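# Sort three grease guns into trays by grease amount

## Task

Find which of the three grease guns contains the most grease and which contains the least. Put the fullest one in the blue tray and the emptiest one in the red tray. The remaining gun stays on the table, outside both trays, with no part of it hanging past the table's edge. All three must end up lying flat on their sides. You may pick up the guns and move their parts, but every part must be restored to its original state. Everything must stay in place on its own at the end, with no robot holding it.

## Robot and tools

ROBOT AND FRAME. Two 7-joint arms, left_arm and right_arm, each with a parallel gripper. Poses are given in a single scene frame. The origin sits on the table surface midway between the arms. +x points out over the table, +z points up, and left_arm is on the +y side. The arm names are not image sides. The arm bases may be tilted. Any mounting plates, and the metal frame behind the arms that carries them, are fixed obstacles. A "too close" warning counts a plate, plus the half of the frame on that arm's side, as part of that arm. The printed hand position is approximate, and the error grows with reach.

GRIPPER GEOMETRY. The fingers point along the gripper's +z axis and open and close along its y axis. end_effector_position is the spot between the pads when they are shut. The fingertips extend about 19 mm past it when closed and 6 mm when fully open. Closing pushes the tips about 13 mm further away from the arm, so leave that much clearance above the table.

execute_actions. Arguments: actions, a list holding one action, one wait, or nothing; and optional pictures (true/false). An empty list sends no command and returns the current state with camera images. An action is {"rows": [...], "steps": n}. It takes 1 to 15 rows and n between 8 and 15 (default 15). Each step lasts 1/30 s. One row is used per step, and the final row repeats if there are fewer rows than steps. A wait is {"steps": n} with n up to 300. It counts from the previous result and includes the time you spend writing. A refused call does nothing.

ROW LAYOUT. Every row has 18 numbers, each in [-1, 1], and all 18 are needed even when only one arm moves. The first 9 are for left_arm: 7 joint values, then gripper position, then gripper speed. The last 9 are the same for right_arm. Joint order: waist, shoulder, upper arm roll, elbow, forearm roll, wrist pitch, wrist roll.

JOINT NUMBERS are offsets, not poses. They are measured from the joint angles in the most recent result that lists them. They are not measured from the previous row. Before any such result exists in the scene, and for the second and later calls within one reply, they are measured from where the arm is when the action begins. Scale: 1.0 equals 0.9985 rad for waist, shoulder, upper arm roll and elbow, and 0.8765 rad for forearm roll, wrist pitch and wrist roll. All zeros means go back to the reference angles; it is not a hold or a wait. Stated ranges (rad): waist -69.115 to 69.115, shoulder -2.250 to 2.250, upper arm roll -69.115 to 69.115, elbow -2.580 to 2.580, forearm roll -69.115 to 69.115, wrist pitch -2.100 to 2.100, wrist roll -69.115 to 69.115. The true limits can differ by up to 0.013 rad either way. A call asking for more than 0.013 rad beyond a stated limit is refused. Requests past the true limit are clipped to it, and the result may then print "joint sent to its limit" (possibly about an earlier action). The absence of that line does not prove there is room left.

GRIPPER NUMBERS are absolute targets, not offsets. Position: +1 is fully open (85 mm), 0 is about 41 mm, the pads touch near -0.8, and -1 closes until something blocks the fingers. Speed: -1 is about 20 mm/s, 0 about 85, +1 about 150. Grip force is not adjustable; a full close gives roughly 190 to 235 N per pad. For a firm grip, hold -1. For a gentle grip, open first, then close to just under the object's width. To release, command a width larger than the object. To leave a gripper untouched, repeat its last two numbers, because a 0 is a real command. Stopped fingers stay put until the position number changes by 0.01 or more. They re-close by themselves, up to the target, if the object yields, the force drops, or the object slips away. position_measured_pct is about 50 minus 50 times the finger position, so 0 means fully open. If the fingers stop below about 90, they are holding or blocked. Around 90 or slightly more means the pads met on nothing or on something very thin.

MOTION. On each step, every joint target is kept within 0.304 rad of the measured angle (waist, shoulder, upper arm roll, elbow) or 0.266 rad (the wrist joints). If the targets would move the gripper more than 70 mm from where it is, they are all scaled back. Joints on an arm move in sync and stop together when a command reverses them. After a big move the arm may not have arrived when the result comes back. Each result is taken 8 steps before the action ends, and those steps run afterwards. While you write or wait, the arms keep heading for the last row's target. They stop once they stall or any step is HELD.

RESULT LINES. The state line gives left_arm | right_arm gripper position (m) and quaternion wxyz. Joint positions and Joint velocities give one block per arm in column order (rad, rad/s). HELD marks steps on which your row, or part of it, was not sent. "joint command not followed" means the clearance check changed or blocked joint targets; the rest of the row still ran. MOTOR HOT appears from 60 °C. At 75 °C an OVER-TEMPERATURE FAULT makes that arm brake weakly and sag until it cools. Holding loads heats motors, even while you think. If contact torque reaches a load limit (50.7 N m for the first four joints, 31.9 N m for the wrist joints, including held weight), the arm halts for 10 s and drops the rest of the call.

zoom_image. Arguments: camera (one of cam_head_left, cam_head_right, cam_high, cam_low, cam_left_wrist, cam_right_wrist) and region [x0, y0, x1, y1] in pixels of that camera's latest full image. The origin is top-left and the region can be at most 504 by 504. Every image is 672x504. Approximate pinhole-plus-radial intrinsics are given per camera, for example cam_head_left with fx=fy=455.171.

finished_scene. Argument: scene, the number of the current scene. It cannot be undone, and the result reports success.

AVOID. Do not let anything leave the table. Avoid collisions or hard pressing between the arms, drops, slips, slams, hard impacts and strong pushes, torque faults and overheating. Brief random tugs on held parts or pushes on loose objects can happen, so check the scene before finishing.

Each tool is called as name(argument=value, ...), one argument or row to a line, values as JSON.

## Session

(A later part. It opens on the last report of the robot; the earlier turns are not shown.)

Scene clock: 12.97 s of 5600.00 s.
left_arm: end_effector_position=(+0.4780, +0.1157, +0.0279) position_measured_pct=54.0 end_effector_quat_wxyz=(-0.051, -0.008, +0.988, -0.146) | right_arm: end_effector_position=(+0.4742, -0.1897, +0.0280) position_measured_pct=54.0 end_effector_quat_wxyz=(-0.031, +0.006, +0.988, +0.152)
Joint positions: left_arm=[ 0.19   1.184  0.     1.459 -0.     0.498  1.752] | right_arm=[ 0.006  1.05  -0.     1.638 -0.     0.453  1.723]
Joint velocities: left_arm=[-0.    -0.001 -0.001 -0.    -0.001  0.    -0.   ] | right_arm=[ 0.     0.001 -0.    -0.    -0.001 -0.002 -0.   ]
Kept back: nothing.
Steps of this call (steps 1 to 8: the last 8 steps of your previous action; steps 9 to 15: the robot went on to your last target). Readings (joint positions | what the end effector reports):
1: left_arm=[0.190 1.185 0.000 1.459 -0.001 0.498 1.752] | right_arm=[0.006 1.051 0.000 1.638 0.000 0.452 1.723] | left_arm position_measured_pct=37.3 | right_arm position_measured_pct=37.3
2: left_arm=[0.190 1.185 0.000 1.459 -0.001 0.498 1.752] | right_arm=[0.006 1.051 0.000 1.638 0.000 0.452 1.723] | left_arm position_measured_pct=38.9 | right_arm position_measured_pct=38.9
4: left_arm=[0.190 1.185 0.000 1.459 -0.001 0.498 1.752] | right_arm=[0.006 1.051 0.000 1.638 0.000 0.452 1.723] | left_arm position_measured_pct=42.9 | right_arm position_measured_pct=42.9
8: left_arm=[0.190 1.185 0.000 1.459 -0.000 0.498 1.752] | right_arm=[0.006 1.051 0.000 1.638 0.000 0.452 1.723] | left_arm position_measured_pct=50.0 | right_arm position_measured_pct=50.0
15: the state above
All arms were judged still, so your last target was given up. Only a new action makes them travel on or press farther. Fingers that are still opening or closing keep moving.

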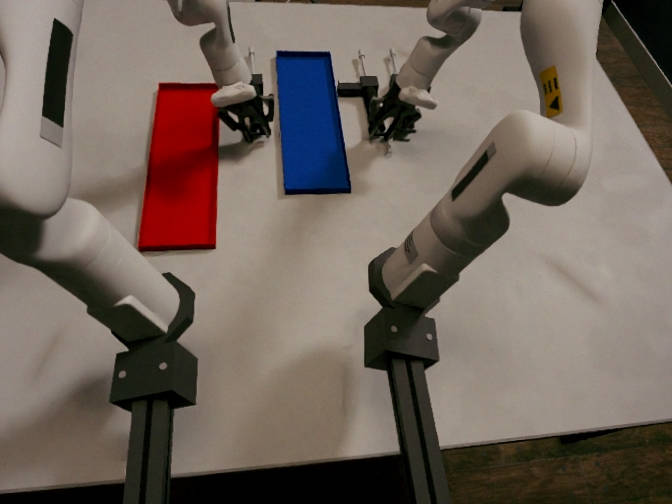

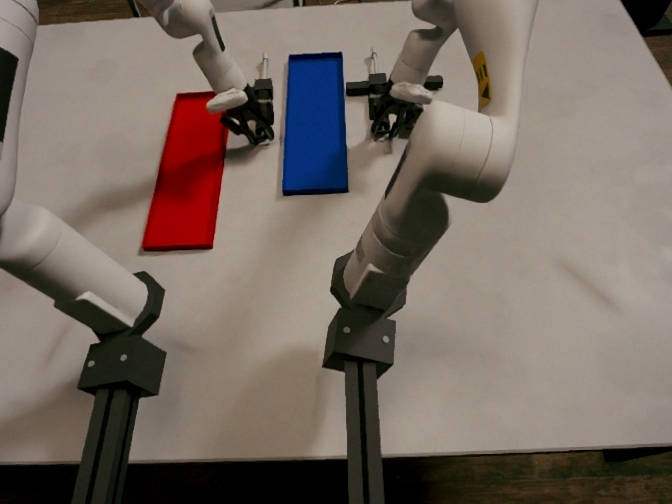

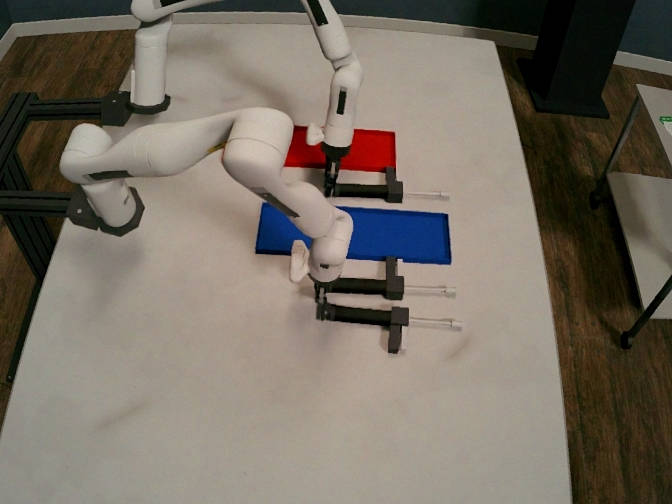

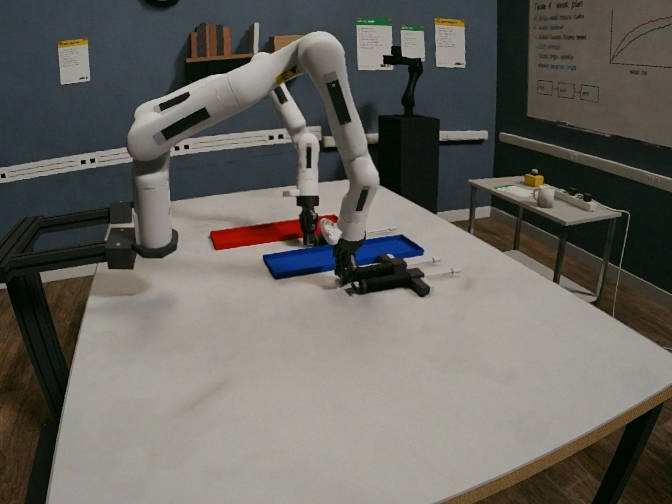

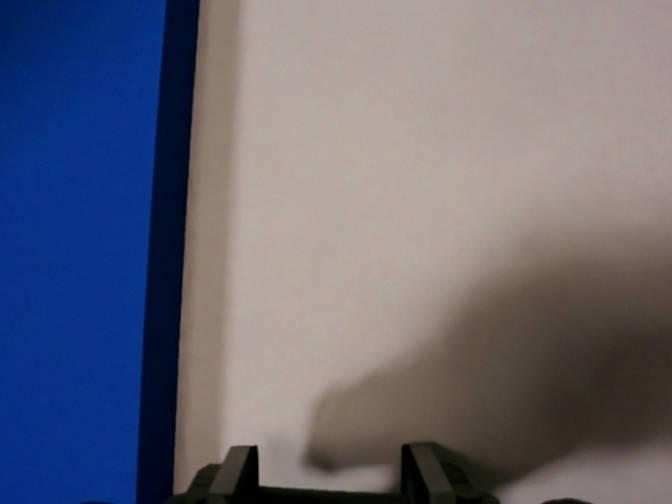

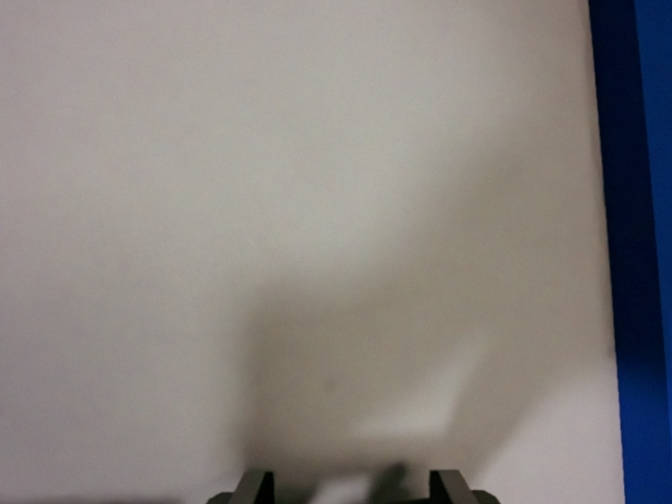

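execute_actions(
  actions=[
    {"rows":[[0.012,-0.033,0,0.152,0,-0.135,0.014,-0.12,-0.5,0.015,-0.0315,0,0.144,0,-0.1275,0.017,-0.12,-0.5]]},
  ],
)

execute_actions(
  actions=[
    {"steps":12},
  ],
  pictures=true,
)

Scene clock: 14.07 s of 5600.00 s.
left_arm: end_effector_position=(+0.4530, +0.1162, +0.0289) position_measured_pct=54.0 end_effector_quat_wxyz=(-0.049, -0.009, +0.988, -0.146) | right_arm: end_effector_position=(+0.4475, -0.1905, +0.0283) position_measured_pct=54.0 end_effector_quat_wxyz=(-0.029, +0.006, +0.988, +0.151)
Joint positions: left_arm=[ 0.198  1.16  -0.     1.561 -0.001  0.416  1.76 ] | right_arm=[ 0.017  1.027  0.     1.738 -0.     0.373  1.733]
Joint velocities: left_arm=[ 0.047 -0.103  0.011  0.654  0.002 -0.474  0.054] | right_arm=[ 0.06  -0.094  0.013  0.606  0.001 -0.44   0.063]
Steps of this call (steps 1 to 26: nothing new was sent; steps 27 to 33: the first 7 steps of this action). Readings (joint positions | what the end effector reports):
27: left_arm=[0.190 1.184 0.000 1.460 -0.000 0.497 1.752] | right_arm=[0.006 1.050 -0.000 1.639 -0.000 0.452 1.723] | left_arm position_measured_pct=54.0 | right_arm position_measured_pct=54.0
28: left_arm=[0.191 1.182 -0.000 1.465 -0.000 0.492 1.753] | right_arm=[0.007 1.048 -0.000 1.644 -0.000 0.447 1.723] | left_arm position_measured_pct=54.0 | right_arm position_measured_pct=54.0
30: left_arm=[0.193 1.175 -0.001 1.490 -0.001 0.470 1.755] | right_arm=[0.010 1.041 -0.001 1.670 -0.000 0.425 1.726] | left_arm position_measured_pct=54.0 | right_arm position_measured_pct=54.0
33: the state above

Scene clock: 14.47 s of 5600.00 s.
left_arm: end_effector_position=(+0.4372, +0.1162, +0.0282) position_measured_pct=54.0 end_effector_quat_wxyz=(-0.052, -0.008, +0.988, -0.146) | right_arm: end_effector_position=(+0.4346, -0.1897, +0.0283) position_measured_pct=54.0 end_effector_quat_wxyz=(-0.030, +0.006, +0.988, +0.152)
Joint positions: left_arm=[ 0.202  1.152  0.     1.611 -0.     0.38   1.764] | right_arm=[ 0.021  1.019 -0.     1.781 -0.     0.34   1.738]
Joint velocities: left_arm=[ 0.    -0.002 -0.001 -0.    -0.001 -0.    -0.   ] | right_arm=[ 0.    -0.001 -0.     0.001  0.001 -0.001  0.   ]
Kept back: nothing.
Steps of this call (steps 1 to 8: the last 8 steps of your previous action; steps 9 to 12: the robot went on to your last target). Readings (joint positions | what the end effector reports):
1: left_arm=[0.199 1.157 -0.000 1.581 -0.000 0.402 1.762] | right_arm=[0.019 1.024 0.000 1.756 -0.000 0.360 1.735] | left_arm position_measured_pct=54.0 | right_arm position_measured_pct=54.0
2: left_arm=[0.200 1.155 0.000 1.595 -0.000 0.391 1.763] | right_arm=[0.020 1.022 0.000 1.769 -0.000 0.350 1.736] | left_arm position_measured_pct=54.0 | right_arm position_measured_pct=54.0
4: left_arm=[0.201 1.154 0.000 1.609 -0.000 0.382 1.764] | right_arm=[0.020 1.020 -0.000 1.779 -0.000 0.342 1.737] | left_arm position_measured_pct=54.0 | right_arm position_measured_pct=54.0
8: left_arm=[0.202 1.153 0.000 1.611 -0.000 0.380 1.764] | right_arm=[0.021 1.019 -0.000 1.781 -0.000 0.340 1.738] | left_arm position_measured_pct=54.0 | right_arm position_measured_pct=54.0
12: the state above

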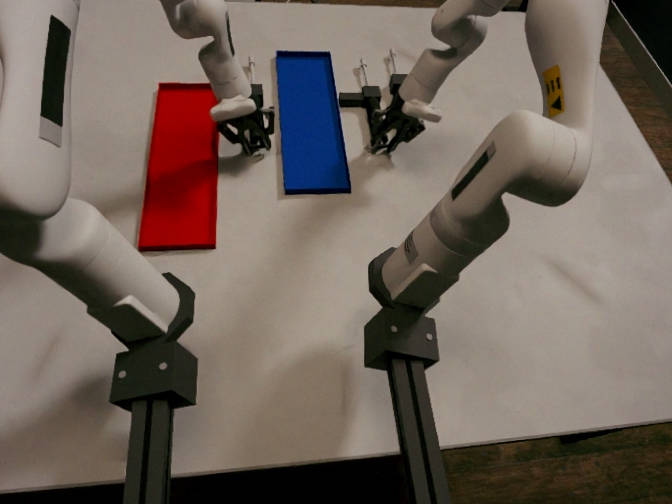

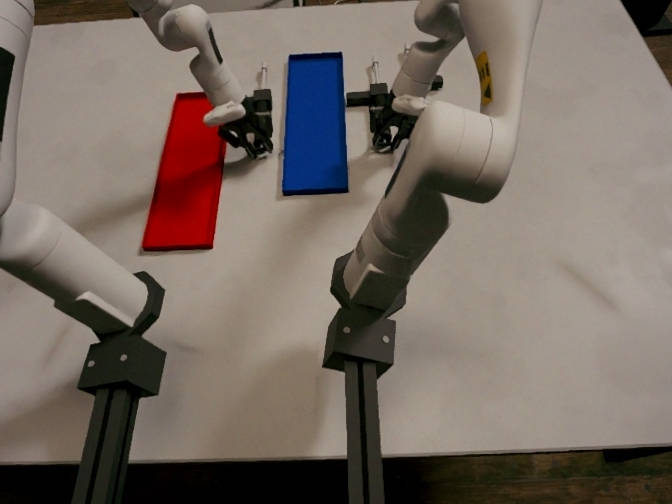

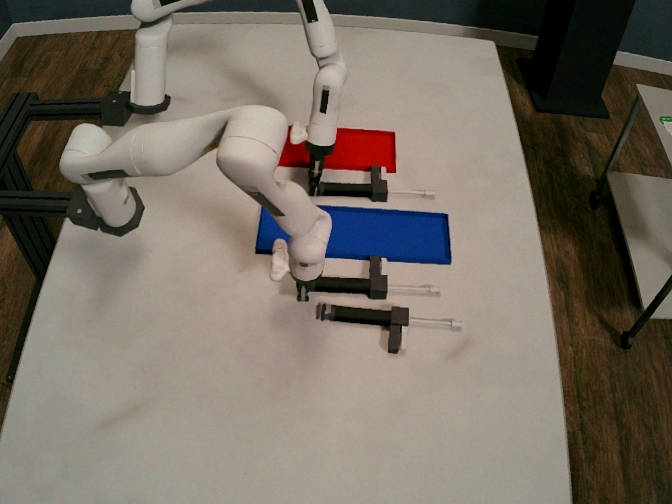

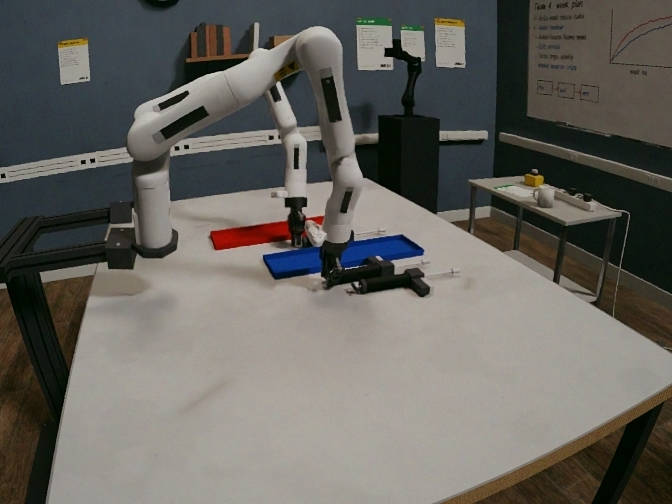

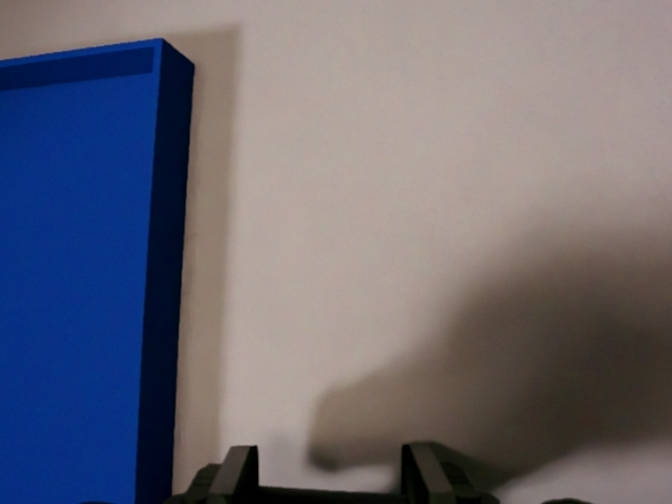

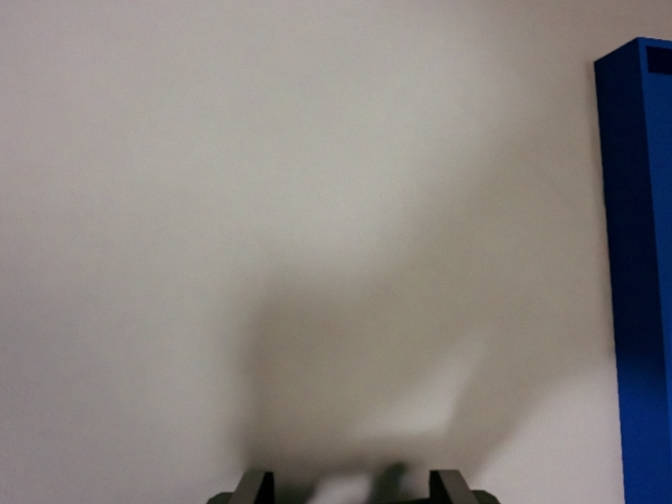

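execute_actions(
  actions=[
    {"rows":[[0,0,0,0,0,0,0,-0.12,-0.5,0,0,0,0,0,0,0,0.3,0.5]],"steps":10},
  ],
)

execute_actions(
  actions=[
    {"rows":[[0,0,0,0,0,0,0,-0.12,-0.5,0,-0.15,0,0,0,0.17,0,0.3,0.5]]},
  ],
)

execute_actions(
  actions=[
    {"rows":[[0,0,0,0,0,0,0,-0.12,-0.5,-0.2,0.1,0,-0.3,0,0.2,1,0.3,0.5]]},
  ],
)

execute_actions(
  actions=[
    {"steps":20},
  ],
)

execute_actions(
  actions=[
    {"rows":[[0,0,0,0,0,0,0,-0.12,-0.5,-0.1,0.17,0,-0.31,0,0.07,1,0.3,0.5]]},
  ],
)

execute_actions(
  actions=[
    {"steps":32},
  ],
)

Scene clock: 15.30 s of 5600.00 s.
left_arm: end_effector_position=(+0.4372, +0.1162, +0.0280) position_measured_pct=54.0 end_effector_quat_wxyz=(-0.052, -0.008, +0.988, -0.146) | right_arm: end_effector_position=(+0.4346, -0.1897, +0.0282) position_measured_pct=53.6 end_effector_quat_wxyz=(-0.030, +0.006, +0.988, +0.152)
Joint positions: left_arm=[ 0.202  1.153  0.     1.611 -0.     0.379  1.764] | right_arm=[ 0.021  1.019 -0.     1.781 -0.     0.34   1.738]
Joint velocities: left_arm=[-0.002  0.007 -0.002 -0.003 -0.    -0.003 -0.002] | right_arm=[ 0.     0.003  0.002 -0.002  0.001 -0.004  0.   ]
Steps of this call (steps 1 to 23: the robot went on to your last target; steps 24 to 25: the first 2 steps of this action). Readings (joint positions | what the end effector reports):
24: left_arm=[0.202 1.152 0.000 1.611 -0.000 0.380 1.764] | right_arm=[0.021 1.019 -0.000 1.781 -0.000 0.340 1.738] | left_arm position_measured_pct=54.0 | right_arm position_measured_pct=54.0
25: the state above

Scene clock: 15.80 s of 5600.00 s.
left_arm: end_effector_position=(+0.4372, +0.1162, +0.0278) position_measured_pct=54.0 end_effector_quat_wxyz=(-0.052, -0.008, +0.988, -0.146) | right_arm: end_effector_position=(+0.4446, -0.2058, +0.0751) position_measured_pct=34.9 end_effector_quat_wxyz=(-0.028, +0.006, +0.988, +0.151)
Joint positions: left_arm=[ 0.201  1.153  0.     1.611 -0.     0.379  1.764] | right_arm=[ 0.021  0.912 -0.     1.781 -0.     0.442  1.738]
Joint velocities: left_arm=[-0.     0.001  0.001  0.     0.    -0.    -0.   ] | right_arm=[-0.001 -0.553  0.002 -0.026  0.     0.626  0.   ]
Steps of this call (steps 1 to 8: the last 8 steps of your previous action; steps 9 to 15: the first 7 steps of this action, its rows measured from where the robot was after step 8). Readings (joint positions | what the end effector reports):
8: left_arm=[0.202 1.153 0.000 1.611 -0.000 0.379 1.764] | right_arm=[0.021 1.019 -0.000 1.781 -0.000 0.340 1.738] | left_arm position_measured_pct=54.0 | right_arm position_measured_pct=35.3
9: left_arm=[0.202 1.153 0.000 1.611 -0.000 0.379 1.764] | right_arm=[0.021 1.017 -0.000 1.781 -0.000 0.341 1.738] | left_arm position_measured_pct=54.0 | right_arm position_measured_pct=34.9
10: left_arm=[0.201 1.153 0.000 1.611 -0.000 0.379 1.764] | right_arm=[0.021 1.011 -0.000 1.782 -0.000 0.346 1.738] | left_arm position_measured_pct=54.0 | right_arm position_measured_pct=34.9
12: left_arm=[0.201 1.153 0.000 1.611 -0.000 0.379 1.764] | right_arm=[0.021 0.981 -0.000 1.782 -0.000 0.372 1.738] | left_arm position_measured_pct=54.0 | right_arm position_measured_pct=34.9
15: the state above

Scene clock: 16.30 s of 5600.00 s.
left_arm: end_effector_position=(+0.4372, +0.1161, +0.0277) position_measured_pct=54.0 end_effector_quat_wxyz=(-0.052, -0.008, +0.988, -0.146) | right_arm: end_effector_position=(+0.4830, -0.1803, +0.0988) position_measured_pct=34.9 end_effector_quat_wxyz=(-0.014, -0.082, +0.985, +0.152)
Joint positions: left_arm=[ 0.201  1.153  0.     1.611 -0.     0.379  1.764] | right_arm=[-0.057  0.911  0.002  1.669  0.     0.554  1.841]
Joint velocities: left_arm=[-0.     0.001 -0.     0.001 -0.    -0.     0.   ] | right_arm=[-0.559  0.277 -0.035 -0.867 -0.009  0.496  0.96 ]
Steps of this call (steps 1 to 8: the last 8 steps of your previous action; steps 9 to 15: the first 7 steps of this action, its rows measured from where the robot was after step 8). Readings (joint positions | what the end effector reports):
8: left_arm=[0.201 1.153 0.000 1.611 -0.000 0.379 1.764] | right_arm=[0.021 0.871 -0.000 1.781 -0.000 0.489 1.738] | left_arm position_measured_pct=54.0 | right_arm position_measured_pct=34.9
9: left_arm=[0.201 1.153 0.000 1.611 -0.000 0.379 1.764] | right_arm=[0.020 0.871 -0.000 1.780 -0.000 0.490 1.738] | left_arm position_measured_pct=54.0 | right_arm position_measured_pct=34.9
10: left_arm=[0.201 1.153 0.000 1.611 -0.000 0.379 1.764] | right_arm=[0.015 0.873 0.001 1.775 0.000 0.493 1.743] | left_arm position_measured_pct=54.0 | right_arm position_measured_pct=34.9
12: left_arm=[0.201 1.153 0.000 1.611 -0.000 0.379 1.764] | right_arm=[-0.004 0.884 0.002 1.748 0.000 0.509 1.766] | left_arm position_measured_pct=54.0 | right_arm position_measured_pct=34.9
15: the state above

Scene clock: 16.97 s of 5600.00 s.
left_arm: end_effector_position=(+0.4372, +0.1161, +0.0277) position_measured_pct=54.0 end_effector_quat_wxyz=(-0.052, -0.008, +0.988, -0.146) | right_arm: end_effector_position=(+0.5424, -0.1206, +0.1174) position_measured_pct=34.9 end_effector_quat_wxyz=(+0.061, -0.495, +0.855, +0.141)
Joint positions: left_arm=[ 0.201  1.153  0.     1.611 -0.     0.379  1.764] | right_arm=[-0.179  0.971 -0.     1.482 -0.     0.664  2.602]
Joint velocities: left_arm=[ 0.    -0.    -0.002 -0.001  0.002  0.     0.   ] | right_arm=[-0.006  0.003 -0.    -0.006  0.     0.005  0.394]
Kept back: nothing.
Steps of this call (steps 1 to 8: the last 8 steps of your previous action; steps 9 to 20: the robot went on to your last target). Readings (joint positions | what the end effector reports):
1: left_arm=[0.201 1.153 0.000 1.611 -0.000 0.379 1.764] | right_arm=[-0.075 0.920 0.001 1.641 0.000 0.571 1.874] | left_arm position_measured_pct=54.0 | right_arm position_measured_pct=34.9
2: left_arm=[0.201 1.153 0.000 1.611 -0.000 0.379 1.764] | right_arm=[-0.093 0.929 0.000 1.613 -0.000 0.587 1.911] | left_arm position_measured_pct=54.0 | right_arm position_measured_pct=34.9
4: left_arm=[0.201 1.153 0.000 1.611 -0.000 0.379 1.764] | right_arm=[-0.123 0.943 -0.001 1.566 -0.000 0.615 1.992] | left_arm position_measured_pct=54.0 | right_arm position_measured_pct=34.9
8: left_arm=[0.201 1.153 0.000 1.611 -0.000 0.379 1.764] | right_arm=[-0.157 0.959 -0.001 1.512 -0.000 0.647 2.154] | left_arm position_measured_pct=54.0 | right_arm position_measured_pct=34.9
20: the state above

Scene clock: 17.20 s of 5600.00 s.
left_arm: end_effector_position=(+0.4371, +0.1161, +0.0277) position_measured_pct=54.0 end_effector_quat_wxyz=(-0.052, -0.008, +0.988, -0.146) | right_arm: end_effector_position=(+0.5747, -0.0952, +0.1084) position_measured_pct=34.9 end_effector_quat_wxyz=(+0.082, -0.563, +0.812, +0.129)
Joint positions: left_arm=[ 0.201  1.153  0.     1.611 -0.     0.379  1.764] | right_arm=[-0.216  1.038  0.001  1.369  0.     0.687  2.732]
Joint velocities: left_arm=[-0.     0.    -0.001 -0.     0.001 -0.001 -0.   ] | right_arm=[-0.315  0.544 -0.009 -0.999 -0.003  0.186  1.003]
Steps of this call (steps 1 to 7: the first 7 steps of this action). Readings (joint positions | what the end effector reports):
1: left_arm=[0.201 1.153 0.000 1.611 -0.000 0.379 1.764] | right_arm=[-0.179 0.972 -0.000 1.481 -0.000 0.665 2.612] | left_arm position_measured_pct=54.0 | right_arm position_measured_pct=34.9
2: left_arm=[0.201 1.153 0.000 1.611 -0.000 0.379 1.764] | right_arm=[-0.181 0.975 0.000 1.476 0.000 0.666 2.621] | left_arm position_measured_pct=54.0 | right_arm position_measured_pct=34.9
4: left_arm=[0.201 1.153 0.000 1.611 -0.000 0.379 1.764] | right_arm=[-0.190 0.992 0.001 1.450 0.000 0.671 2.652] | left_arm position_measured_pct=54.0 | right_arm position_measured_pct=34.9
7: the state above

Scene clock: 18.27 s of 5600.00 s.
left_arm: end_effector_position=(+0.4371, +0.1161, +0.0277) position_measured_pct=54.0 end_effector_quat_wxyz=(-0.052, -0.008, +0.988, -0.146) | right_arm: end_effector_position=(+0.6303, -0.0474, +0.1032) position_measured_pct=34.9 end_effector_quat_wxyz=(-0.145, +0.834, -0.528, -0.066)
Joint positions: left_arm=[ 0.201  1.153  0.     1.611 -0.     0.379  1.764] | right_arm=[-0.278  1.141 -0.     1.172 -0.     0.726  3.479]
Joint velocities: left_arm=[ 0.     0.    -0.001 -0.     0.001  0.001  0.   ] | right_arm=[ 0.     0.001 -0.    -0.    -0.    -0.001  0.   ]
Kept back: nothing.
Steps of this call (steps 1 to 8: the last 8 steps of your previous action; steps 9 to 32: the robot went on to your last target). Readings (joint positions | what the end effector reports):
1: left_arm=[0.201 1.153 0.000 1.611 -0.000 0.379 1.764] | right_arm=[-0.227 1.056 0.001 1.336 0.000 0.694 2.767] | left_arm position_measured_pct=54.0 | right_arm position_measured_pct=34.9
2: left_arm=[0.201 1.153 0.000 1.611 -0.000 0.379 1.764] | right_arm=[-0.237 1.072 0.000 1.305 -0.000 0.699 2.807] | left_arm position_measured_pct=54.0 | right_arm position_measured_pct=34.9
4: left_arm=[0.201 1.153 0.000 1.611 -0.000 0.379 1.764] | right_arm=[-0.252 1.096 -0.001 1.255 -0.000 0.709 2.888] | left_arm position_measured_pct=54.0 | right_arm position_measured_pct=34.9
8: left_arm=[0.201 1.153 0.000 1.611 -0.000 0.379 1.764] | right_arm=[-0.269 1.122 -0.001 1.201 -0.000 0.720 3.050] | left_arm position_measured_pct=54.0 | right_arm position_measured_pct=34.9
32: the state above

execute_actions(
  actions=[
    {"rows":[[0,-0.002,0,0,0,0,0,-0.12,-0.5,-0.225,0.1015,0,-0.002,0,0.004,1,0.3,0.5]]},
  ],
)

execute_actions(
  actions=[
    {"steps":25},
  ],
  pictures=true,
)

Scene clock: 18.77 s of 5600.00 s.
left_arm: end_effector_position=(+0.4373, +0.1162, +0.0281) position_measured_pct=54.0 end_effector_quat_wxyz=(-0.052, -0.008, +0.988, -0.146) | right_arm: end_effector_position=(+0.6062, +0.0162, +0.0956) position_measured_pct=34.9 end_effector_quat_wxyz=(-0.142, +0.888, -0.431, -0.069)
Joint positions: left_arm=[ 0.201  1.152  0.     1.611 -0.     0.379  1.764] | right_arm=[-0.375  1.185  0.001  1.17  -0.     0.727  3.601]
Joint velocities: left_arm=[ 0.     0.    -0.002  0.    -0.    -0.001 -0.   ] | right_arm=[-0.609  0.27  -0.03  -0.    -0.006  0.01   0.975]
Steps of this call (steps 1 to 8: the robot went on to your last target; steps 9 to 15: the first 7 steps of this action). Readings (joint positions | what the end effector reports):
9: left_arm=[0.201 1.153 0.000 1.611 -0.000 0.379 1.764] | right_arm=[-0.280 1.141 -0.000 1.172 -0.000 0.726 3.480] | left_arm position_measured_pct=54.0 | right_arm position_measured_pct=34.9
10: left_arm=[0.201 1.153 0.000 1.611 -0.000 0.379 1.764] | right_arm=[-0.285 1.144 0.002 1.172 0.001 0.726 3.485] | left_arm position_measured_pct=54.0 | right_arm position_measured_pct=34.9
12: left_arm=[0.201 1.152 0.000 1.611 -0.000 0.379 1.764] | right_arm=[-0.313 1.156 0.004 1.171 0.001 0.726 3.516] | left_arm position_measured_pct=54.0 | right_arm position_measured_pct=34.9
15: the state above

Scene clock: 19.60 s of 5600.00 s.
left_arm: end_effector_position=(+0.4373, +0.1162, +0.0281) position_measured_pct=54.0 end_effector_quat_wxyz=(-0.052, -0.008, +0.988, -0.146) | right_arm: end_effector_position=(+0.5637, +0.0942, +0.0856) position_measured_pct=34.9 end_effector_quat_wxyz=(-0.152, +0.988, -0.006, -0.031)
Joint positions: left_arm=[ 0.201  1.152  0.     1.611 -0.     0.379  1.764] | right_arm=[-0.503  1.242 -0.     1.17  -0.     0.729  4.355]
Joint velocities: left_arm=[-0.     0.     0.    -0.     0.001 -0.001  0.   ] | right_arm=[-0.001  0.     0.    -0.    -0.     0.     0.002]
Kept back: nothing.
Steps of this call (steps 1 to 8: the last 8 steps of your previous action; steps 9 to 25: the robot went on to your last target). Readings (joint positions | what the end effector reports):
1: left_arm=[0.201 1.152 0.000 1.611 -0.000 0.379 1.764] | right_arm=[-0.396 1.194 0.000 1.170 -0.000 0.727 3.636] | left_arm position_measured_pct=54.0 | right_arm position_measured_pct=34.9
2: left_arm=[0.201 1.152 0.000 1.611 -0.000 0.379 1.764] | right_arm=[-0.415 1.202 -0.000 1.170 -0.000 0.727 3.675] | left_arm position_measured_pct=54.0 | right_arm position_measured_pct=34.9
4: left_arm=[0.201 1.152 0.000 1.611 -0.000 0.379 1.764] | right_arm=[-0.446 1.216 -0.001 1.171 -0.001 0.728 3.756] | left_arm position_measured_pct=54.0 | right_arm position_measured_pct=34.9
8: left_arm=[0.201 1.152 0.000 1.611 -0.000 0.379 1.764] | right_arm=[-0.481 1.232 -0.002 1.171 -0.000 0.729 3.918] | left_arm position_measured_pct=54.0 | right_arm position_measured_pct=34.9
25: the state above

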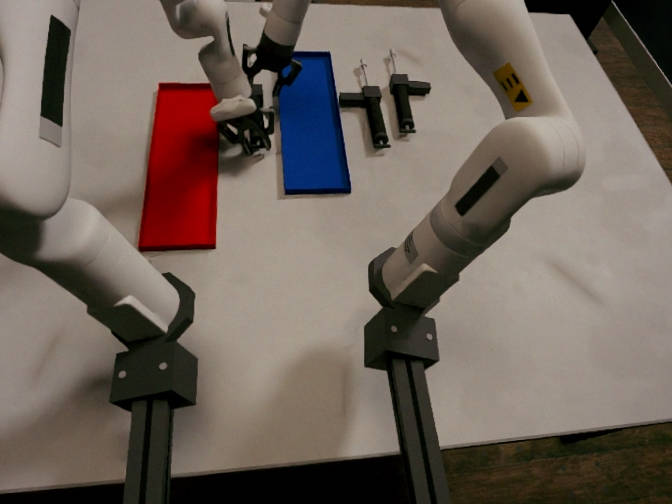

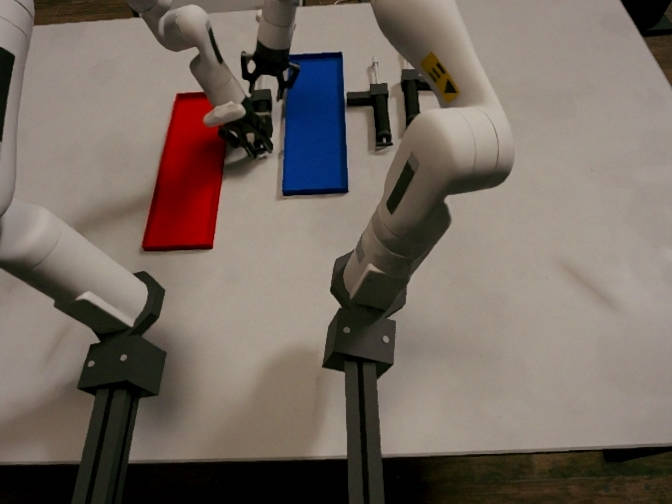

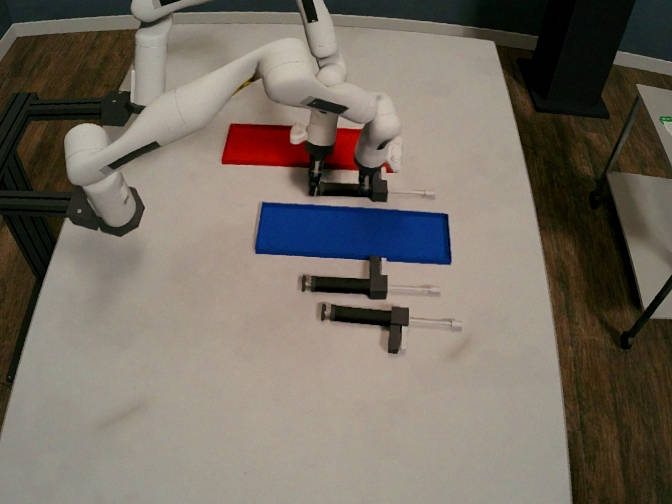

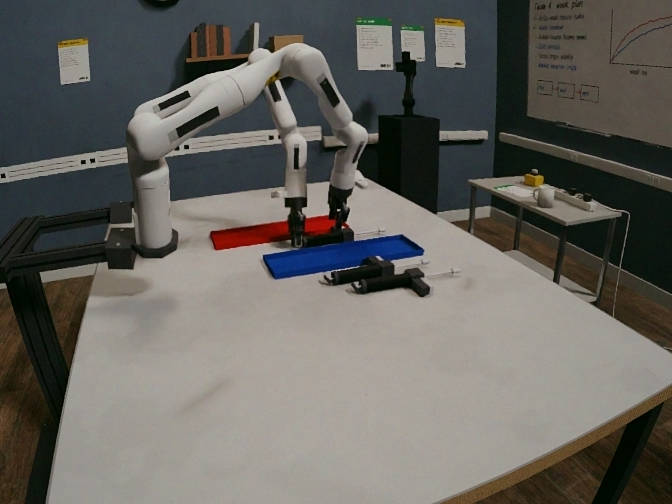

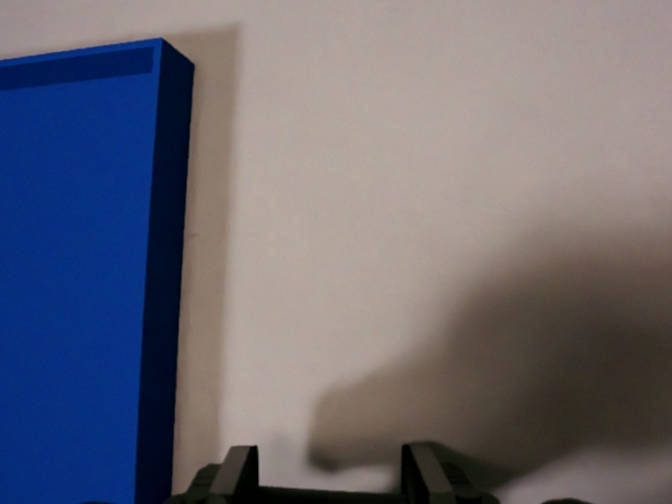

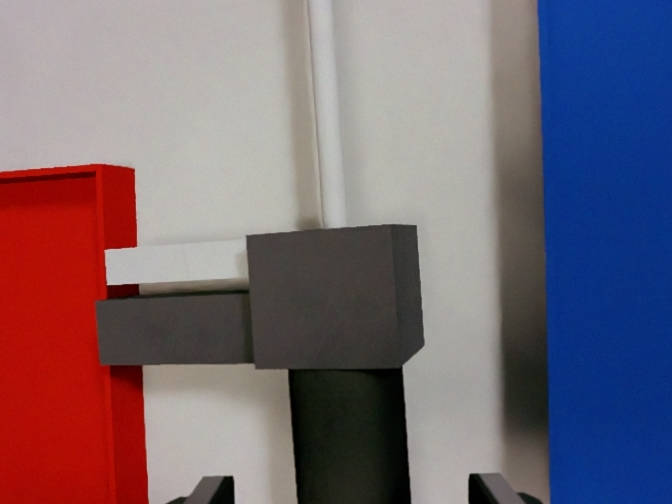

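execute_actions(
  actions=[
    {"rows":[[0,0,0,0,0,0,0,-0.12,-0.5,0,0.119,0,-0.064,0,-0.0625,0,0.3,0.5]]},
  ],
)

execute_actions(
  actions=[
    {"rows":[[0,0,0,0,0,0,0,-0.12,-0.5,0,0,0,0,0,0,0,-0.3,0]]},
  ],
)

execute_actions(
  actions=[
    {"rows":[[0.014,-0.021,0,0.139,0,-0.135,0.016,-0.12,-0.5,0,0,0,0,0,0,0,-0.3,0]]},
  ],
)

execute_actions(
  actions=[
    {"steps":12},
  ],
  pictures=true,
)

Scene clock: 20.17 s of 5600.00 s.
left_arm: end_effector_position=(+0.4372, +0.1162, +0.0279) position_measured_pct=54.0 end_effector_quat_wxyz=(-0.052, -0.008, +0.988, -0.146) | right_arm: end_effector_position=(+0.5604, +0.1083, +0.0405) position_measured_pct=34.9 end_effector_quat_wxyz=(-0.152, +0.988, -0.006, -0.032)
Joint positions: left_arm=[ 0.201  1.153  0.     1.611 -0.     0.379  1.764] | right_arm=[-0.503  1.336 -0.     1.121 -0.     0.687  4.355]
Joint velocities: left_arm=[-0.     0.     0.    -0.002 -0.     0.001 -0.   ] | right_arm=[-0.     0.399 -0.003 -0.203 -0.001 -0.211 -0.   ]
Steps of this call (steps 1 to 10: the robot went on to your last target; steps 11 to 17: the first 7 steps of this action). Readings (joint positions | what the end effector reports):
11: left_arm=[0.201 1.153 0.000 1.611 -0.000 0.379 1.764] | right_arm=[-0.503 1.243 -0.000 1.170 -0.000 0.729 4.355] | left_arm position_measured_pct=54.0 | right_arm position_measured_pct=34.9
12: left_arm=[0.201 1.153 0.000 1.611 -0.000 0.379 1.764] | right_arm=[-0.503 1.249 -0.000 1.166 -0.000 0.726 4.355] | left_arm position_measured_pct=54.0 | right_arm position_measured_pct=34.9
14: left_arm=[0.201 1.153 0.000 1.611 -0.000 0.379 1.764] | right_arm=[-0.503 1.278 -0.000 1.150 -0.000 0.714 4.355] | left_arm position_measured_pct=54.0 | right_arm position_measured_pct=34.9
17: the state above

Scene clock: 20.67 s of 5600.00 s.
left_arm: end_effector_position=(+0.4372, +0.1162, +0.0278) position_measured_pct=54.0 end_effector_quat_wxyz=(-0.052, -0.008, +0.988, -0.146) | right_arm: end_effector_position=(+0.5608, +0.1120, +0.0300) position_measured_pct=47.6 end_effector_quat_wxyz=(-0.152, +0.988, -0.006, -0.030)
Joint positions: left_arm=[ 0.201  1.153  0.     1.611 -0.     0.379  1.764] | right_arm=[-0.503  1.359 -0.     1.106 -0.     0.674  4.355]
Joint velocities: left_arm=[-0.     0.    -0.001 -0.    -0.001 -0.001 -0.   ] | right_arm=[ 0.     0.001  0.     0.    -0.    -0.001 -0.   ]
Steps of this call (steps 1 to 8: the last 8 steps of your previous action; steps 9 to 15: the first 7 steps of this action, its rows measured from where the robot was after step 8). Readings (joint positions | what the end effector reports):
8: left_arm=[0.201 1.153 0.000 1.611 -0.000 0.379 1.764] | right_arm=[-0.503 1.359 -0.000 1.107 -0.000 0.674 4.355] | left_arm position_measured_pct=54.0 | right_arm position_measured_pct=34.9
9: left_arm=[0.201 1.153 0.000 1.611 -0.000 0.379 1.764] | right_arm=[-0.503 1.359 -0.000 1.107 -0.000 0.674 4.355] | left_arm position_measured_pct=54.0 | right_arm position_measured_pct=34.9
10: left_arm=[0.201 1.153 0.000 1.611 -0.000 0.379 1.764] | right_arm=[-0.503 1.359 -0.000 1.107 -0.000 0.674 4.355] | left_arm position_measured_pct=54.0 | right_arm position_measured_pct=35.3
12: left_arm=[0.201 1.153 0.000 1.611 -0.000 0.379 1.764] | right_arm=[-0.503 1.359 -0.000 1.106 -0.000 0.674 4.355] | left_arm position_measured_pct=54.0 | right_arm position_measured_pct=39.3
15: the state above

Scene clock: 21.17 s of 5600.00 s.
left_arm: end_effector_position=(+0.4117, +0.1167, +0.0284) position_measured_pct=54.0 end_effector_quat_wxyz=(-0.049, -0.008, +0.988, -0.146) | right_arm: end_effector_position=(+0.5603, +0.1121, +0.0309) position_measured_pct=57.9 end_effector_quat_wxyz=(-0.152, +0.988, -0.005, -0.031)
Joint positions: left_arm=[ 0.211  1.136 -0.001  1.708 -0.001  0.292  1.773] | right_arm=[-0.504  1.358 -0.001  1.108  0.001  0.676  4.356]
Joint velocities: left_arm=[ 0.053 -0.06   0.009  0.576 -0.    -0.472  0.056] | right_arm=[-0.004  0.004 -0.004  0.004 -0.     0.001  0.   ]
Steps of this call (steps 1 to 8: the last 8 steps of your previous action; steps 9 to 15: the first 7 steps of this action, its rows measured from where the robot was after step 8). Readings (joint positions | what the end effector reports):
8: left_arm=[0.201 1.153 -0.001 1.611 -0.001 0.379 1.764] | right_arm=[-0.503 1.358 -0.000 1.107 0.001 0.675 4.356] | left_arm position_measured_pct=54.0 | right_arm position_measured_pct=57.9
9: left_arm=[0.201 1.152 -0.001 1.612 -0.001 0.378 1.764] | right_arm=[-0.503 1.358 -0.000 1.107 0.001 0.675 4.356] | left_arm position_measured_pct=54.0 | right_arm position_measured_pct=57.9
10: left_arm=[0.201 1.151 -0.001 1.617 -0.001 0.373 1.764] | right_arm=[-0.503 1.358 -0.000 1.107 0.001 0.675 4.357] | left_arm position_measured_pct=54.0 | right_arm position_measured_pct=57.9
12: left_arm=[0.204 1.146 -0.001 1.642 -0.001 0.349 1.767] | right_arm=[-0.503 1.358 -0.000 1.107 0.001 0.676 4.357] | left_arm position_measured_pct=54.0 | right_arm position_measured_pct=57.9
15: the state above

Scene clock: 21.57 s of 5600.00 s.
left_arm: end_effector_position=(+0.3987, +0.1166, +0.0282) position_measured_pct=54.0 end_effector_quat_wxyz=(-0.050, -0.008, +0.988, -0.146) | right_arm: end_effector_position=(+0.5602, +0.1123, +0.0308) position_measured_pct=57.9 end_effector_quat_wxyz=(-0.152, +0.988, -0.005, -0.031)
Joint positions: left_arm=[ 0.215  1.132 -0.     1.748 -0.001  0.26   1.777] | right_arm=[-0.504  1.358 -0.001  1.108  0.     0.676  4.356]
Joint velocities: left_arm=[ 0.001 -0.001 -0.002 -0.     0.002  0.001  0.   ] | right_arm=[ 0.    -0.001  0.     0.    -0.     0.003 -0.001]
Kept back: nothing.
Steps of this call (steps 1 to 8: the last 8 steps of your previous action; steps 9 to 12: the robot went on to your last target). Readings (joint positions | what the end effector reports):
1: left_arm=[0.212 1.134 -0.000 1.725 -0.001 0.278 1.775] | right_arm=[-0.504 1.358 -0.001 1.108 0.001 0.676 4.356] | left_arm position_measured_pct=54.0 | right_arm position_measured_pct=57.9
2: left_arm=[0.213 1.133 -0.000 1.737 -0.001 0.269 1.776] | right_arm=[-0.504 1.358 -0.001 1.108 0.001 0.676 4.356] | left_arm position_measured_pct=54.0 | right_arm position_measured_pct=57.9
4: left_arm=[0.214 1.133 0.000 1.747 -0.001 0.261 1.777] | right_arm=[-0.504 1.358 -0.001 1.108 0.001 0.676 4.356] | left_arm position_measured_pct=54.0 | right_arm position_measured_pct=57.9
8: left_arm=[0.215 1.132 -0.000 1.748 -0.001 0.260 1.777] | right_arm=[-0.504 1.358 -0.001 1.108 0.000 0.676 4.356] | left_arm position_measured_pct=54.0 | right_arm position_measured_pct=57.9
12: the state above

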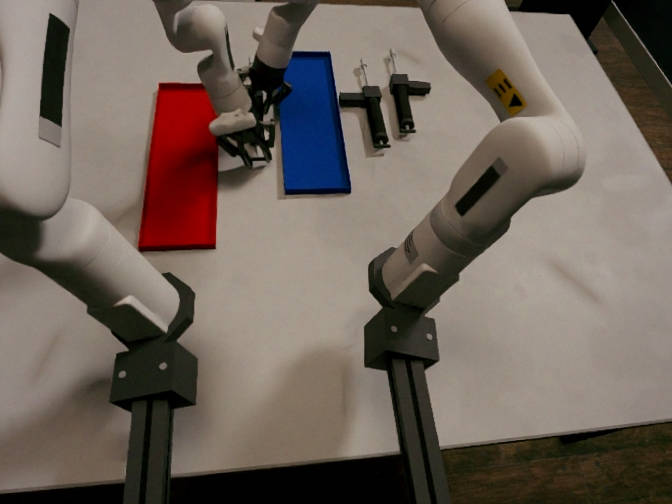

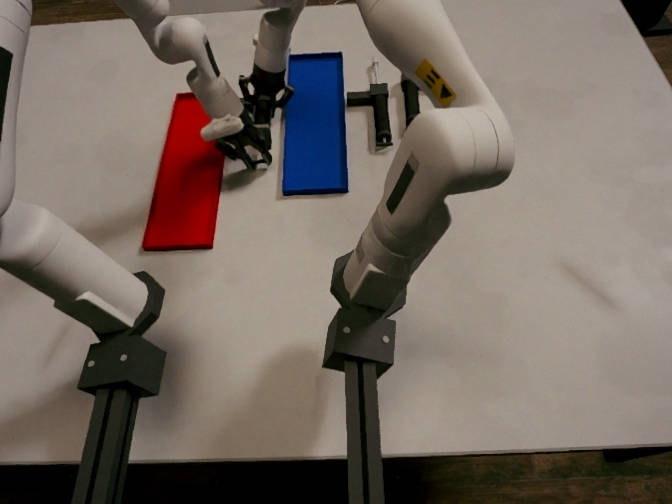

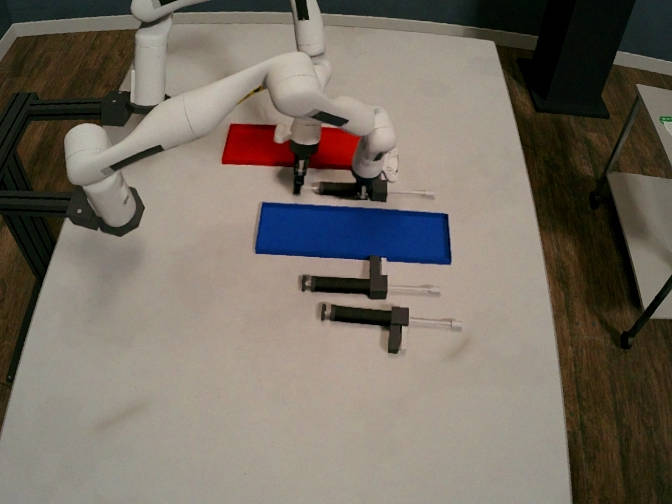

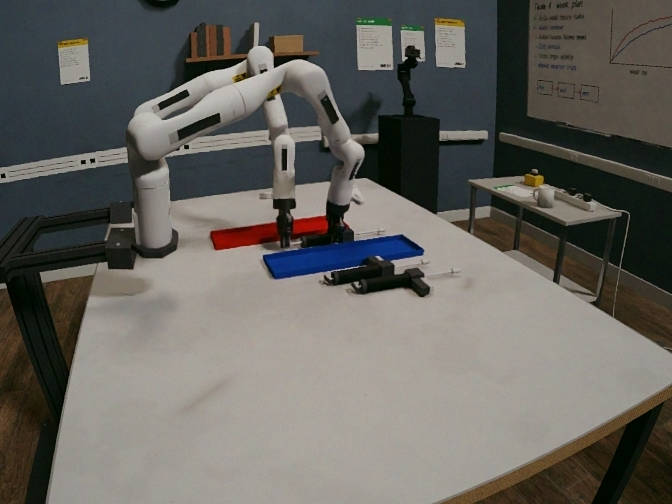

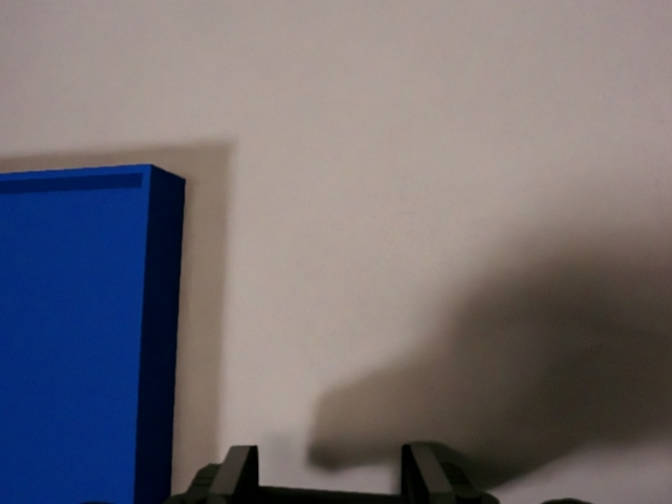

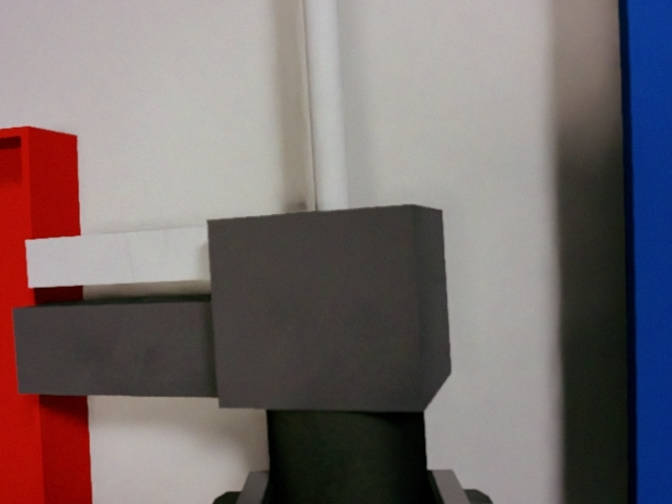

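Works. Continue in 1 cm steps.

execute_actions(
  actions=[
    {"rows":[[0.004,-0.003,0,0.034,0,-0.034,0.005,-0.12,-0.5,0,0,0,0,0,0,0,-0.3,0]],"steps":10},
  ],
)

execute_actions(
  actions=[
    {"rows":[[0.004,-0.003,0,0.034,0,-0.034,0.005,-0.12,-0.5,0,0,0,0,0,0,0,-0.3,0]],"steps":10},
  ],
)

execute_actions(
  actions=[
    {"rows":[[0.004,-0.002,0,0.034,0,-0.034,0.005,-0.12,-0.5,0,0,0,0,0,0,0,-0.3,0]],"steps":10},
  ],
)

execute_actions(
  actions=[
    {"steps":10},
  ],
)

Scene clock: 22.13 s of 5600.00 s.
left_arm: end_effector_position=(+0.3977, +0.1165, +0.0284) position_measured_pct=54.0 end_effector_quat_wxyz=(-0.049, -0.008, +0.988, -0.146) | right_arm: end_effector_position=(+0.5600, +0.1124, +0.0309) position_measured_pct=57.9 end_effector_quat_wxyz=(-0.152, +0.988, -0.005, -0.031)
Joint positions: left_arm=[ 0.216  1.131 -0.001  1.754 -0.001  0.254  1.778] | right_arm=[-0.504  1.358 -0.001  1.108  0.     0.676  4.356]
Joint velocities: left_arm=[ 0.032 -0.036 -0.006  0.208 -0.002 -0.22   0.027] | right_arm=[-0.005 -0.001 -0.004  0.004 -0.001  0.006  0.001]
Steps of this call (steps 1 to 15: the robot went on to your last target; steps 16 to 17: the first 2 steps of this action). Readings (joint positions | what the end effector reports):
16: left_arm=[0.215 1.131 -0.000 1.749 -0.001 0.259 1.777] | right_arm=[-0.504 1.358 -0.001 1.108 0.000 0.676 4.356] | left_arm position_measured_pct=54.0 | right_arm position_measured_pct=57.9
17: the state above

Scene clock: 22.47 s of 5600.00 s.
left_arm: end_effector_position=(+0.3885, +0.1164, +0.0284) position_measured_pct=54.0 end_effector_quat_wxyz=(-0.048, -0.008, +0.988, -0.146) | right_arm: end_effector_position=(+0.5594, +0.1127, +0.0309) position_measured_pct=57.9 end_effector_quat_wxyz=(-0.152, +0.988, -0.004, -0.032)
Joint positions: left_arm=[ 0.22   1.127 -0.001  1.786 -0.002  0.223  1.782] | right_arm=[-0.505  1.358 -0.001  1.108  0.     0.677  4.356]
Joint velocities: left_arm=[ 0.032 -0.038 -0.006  0.213 -0.002 -0.222  0.027] | right_arm=[-0.004 -0.003 -0.004  0.003 -0.002  0.007 -0.001]
Steps of this call (steps 1 to 8: the last 8 steps of your previous action; steps 9 to 10: the first 2 steps of this action, its rows measured from where the robot was after step 8). Readings (joint positions | what the end effector reports):
8: left_arm=[0.219 1.128 -0.000 1.781 -0.002 0.229 1.781] | right_arm=[-0.505 1.358 -0.001 1.108 0.000 0.677 4.356] | left_arm position_measured_pct=54.0 | right_arm position_measured_pct=57.9
9: left_arm=[0.219 1.128 -0.000 1.781 -0.002 0.228 1.781] | right_arm=[-0.505 1.358 -0.001 1.108 0.000 0.677 4.356] | left_arm position_measured_pct=54.0 | right_arm position_measured_pct=57.9
10: the state above

Scene clock: 22.80 s of 5600.00 s.
left_arm: end_effector_position=(+0.3830, +0.1168, +0.0292) position_measured_pct=54.0 end_effector_quat_wxyz=(-0.044, -0.009, +0.988, -0.147) | right_arm: end_effector_position=(+0.5568, +0.1137, +0.0311) position_measured_pct=57.9 end_effector_quat_wxyz=(-0.152, +0.988, -0.003, -0.034)
Joint positions: left_arm=[ 0.223  1.122 -0.002  1.815 -0.002  0.19   1.786] | right_arm=[-0.506  1.357 -0.003  1.111 -0.     0.68   4.356]
Joint velocities: left_arm=[ 0.028 -0.046 -0.015  0.214 -0.003 -0.261  0.03 ] | right_arm=[-0.01  -0.003 -0.013  0.018 -0.006  0.03   0.002]
Steps of this call (steps 1 to 8: the last 8 steps of your previous action; steps 9 to 10: the first 2 steps of this action, its rows measured from where the robot was after step 8). Readings (joint positions | what the end effector reports):
8: left_arm=[0.222 1.124 -0.001 1.810 -0.002 0.196 1.785] | right_arm=[-0.506 1.358 -0.002 1.110 -0.000 0.679 4.356] | left_arm position_measured_pct=54.0 | right_arm position_measured_pct=57.9
9: left_arm=[0.222 1.123 -0.001 1.810 -0.002 0.195 1.785] | right_arm=[-0.506 1.357 -0.002 1.110 -0.000 0.679 4.356] | left_arm position_measured_pct=54.0 | right_arm position_measured_pct=57.9
10: the state above

Scene clock: 23.13 s of 5600.00 s.
left_arm: end_effector_position=(+0.3801, +0.1176, +0.0298) position_measured_pct=54.0 end_effector_quat_wxyz=(-0.039, -0.011, +0.988, -0.147) | right_arm: end_effector_position=(+0.5541, +0.1149, +0.0313) position_measured_pct=57.9 end_effector_quat_wxyz=(-0.152, +0.988, -0.002, -0.037)
Joint positions: left_arm=[ 0.224  1.118 -0.003  1.837 -0.003  0.162  1.789] | right_arm=[-0.508  1.357 -0.004  1.113 -0.001  0.683  4.357]
Joint velocities: left_arm=[ 0.    -0.001 -0.001  0.001 -0.001 -0.     0.   ] | right_arm=[ 0.    -0.     0.     0.    -0.    -0.001  0.   ]
Kept back: nothing.
Steps of this call (steps 1 to 8: the last 8 steps of your previous action; steps 9 to 10: the robot went on to your last target). Readings (joint positions | what the end effector reports):
1: left_arm=[0.223 1.121 -0.002 1.823 -0.002 0.180 1.787] | right_arm=[-0.507 1.357 -0.003 1.112 -0.000 0.681 4.357] | left_arm position_measured_pct=54.0 | right_arm position_measured_pct=57.9
2: left_arm=[0.224 1.120 -0.003 1.829 -0.003 0.172 1.788] | right_arm=[-0.507 1.357 -0.004 1.112 -0.001 0.682 4.357] | left_arm position_measured_pct=54.0 | right_arm position_measured_pct=57.9
4: left_arm=[0.224 1.119 -0.003 1.835 -0.003 0.164 1.789] | right_arm=[-0.508 1.357 -0.004 1.113 -0.001 0.683 4.357] | left_arm position_measured_pct=54.0 | right_arm position_measured_pct=57.9
8: left_arm=[0.224 1.118 -0.003 1.837 -0.003 0.162 1.789] | right_arm=[-0.508 1.357 -0.004 1.113 -0.001 0.683 4.357] | left_arm position_measured_pct=54.0 | right_arm position_measured_pct=57.9
10: the state above


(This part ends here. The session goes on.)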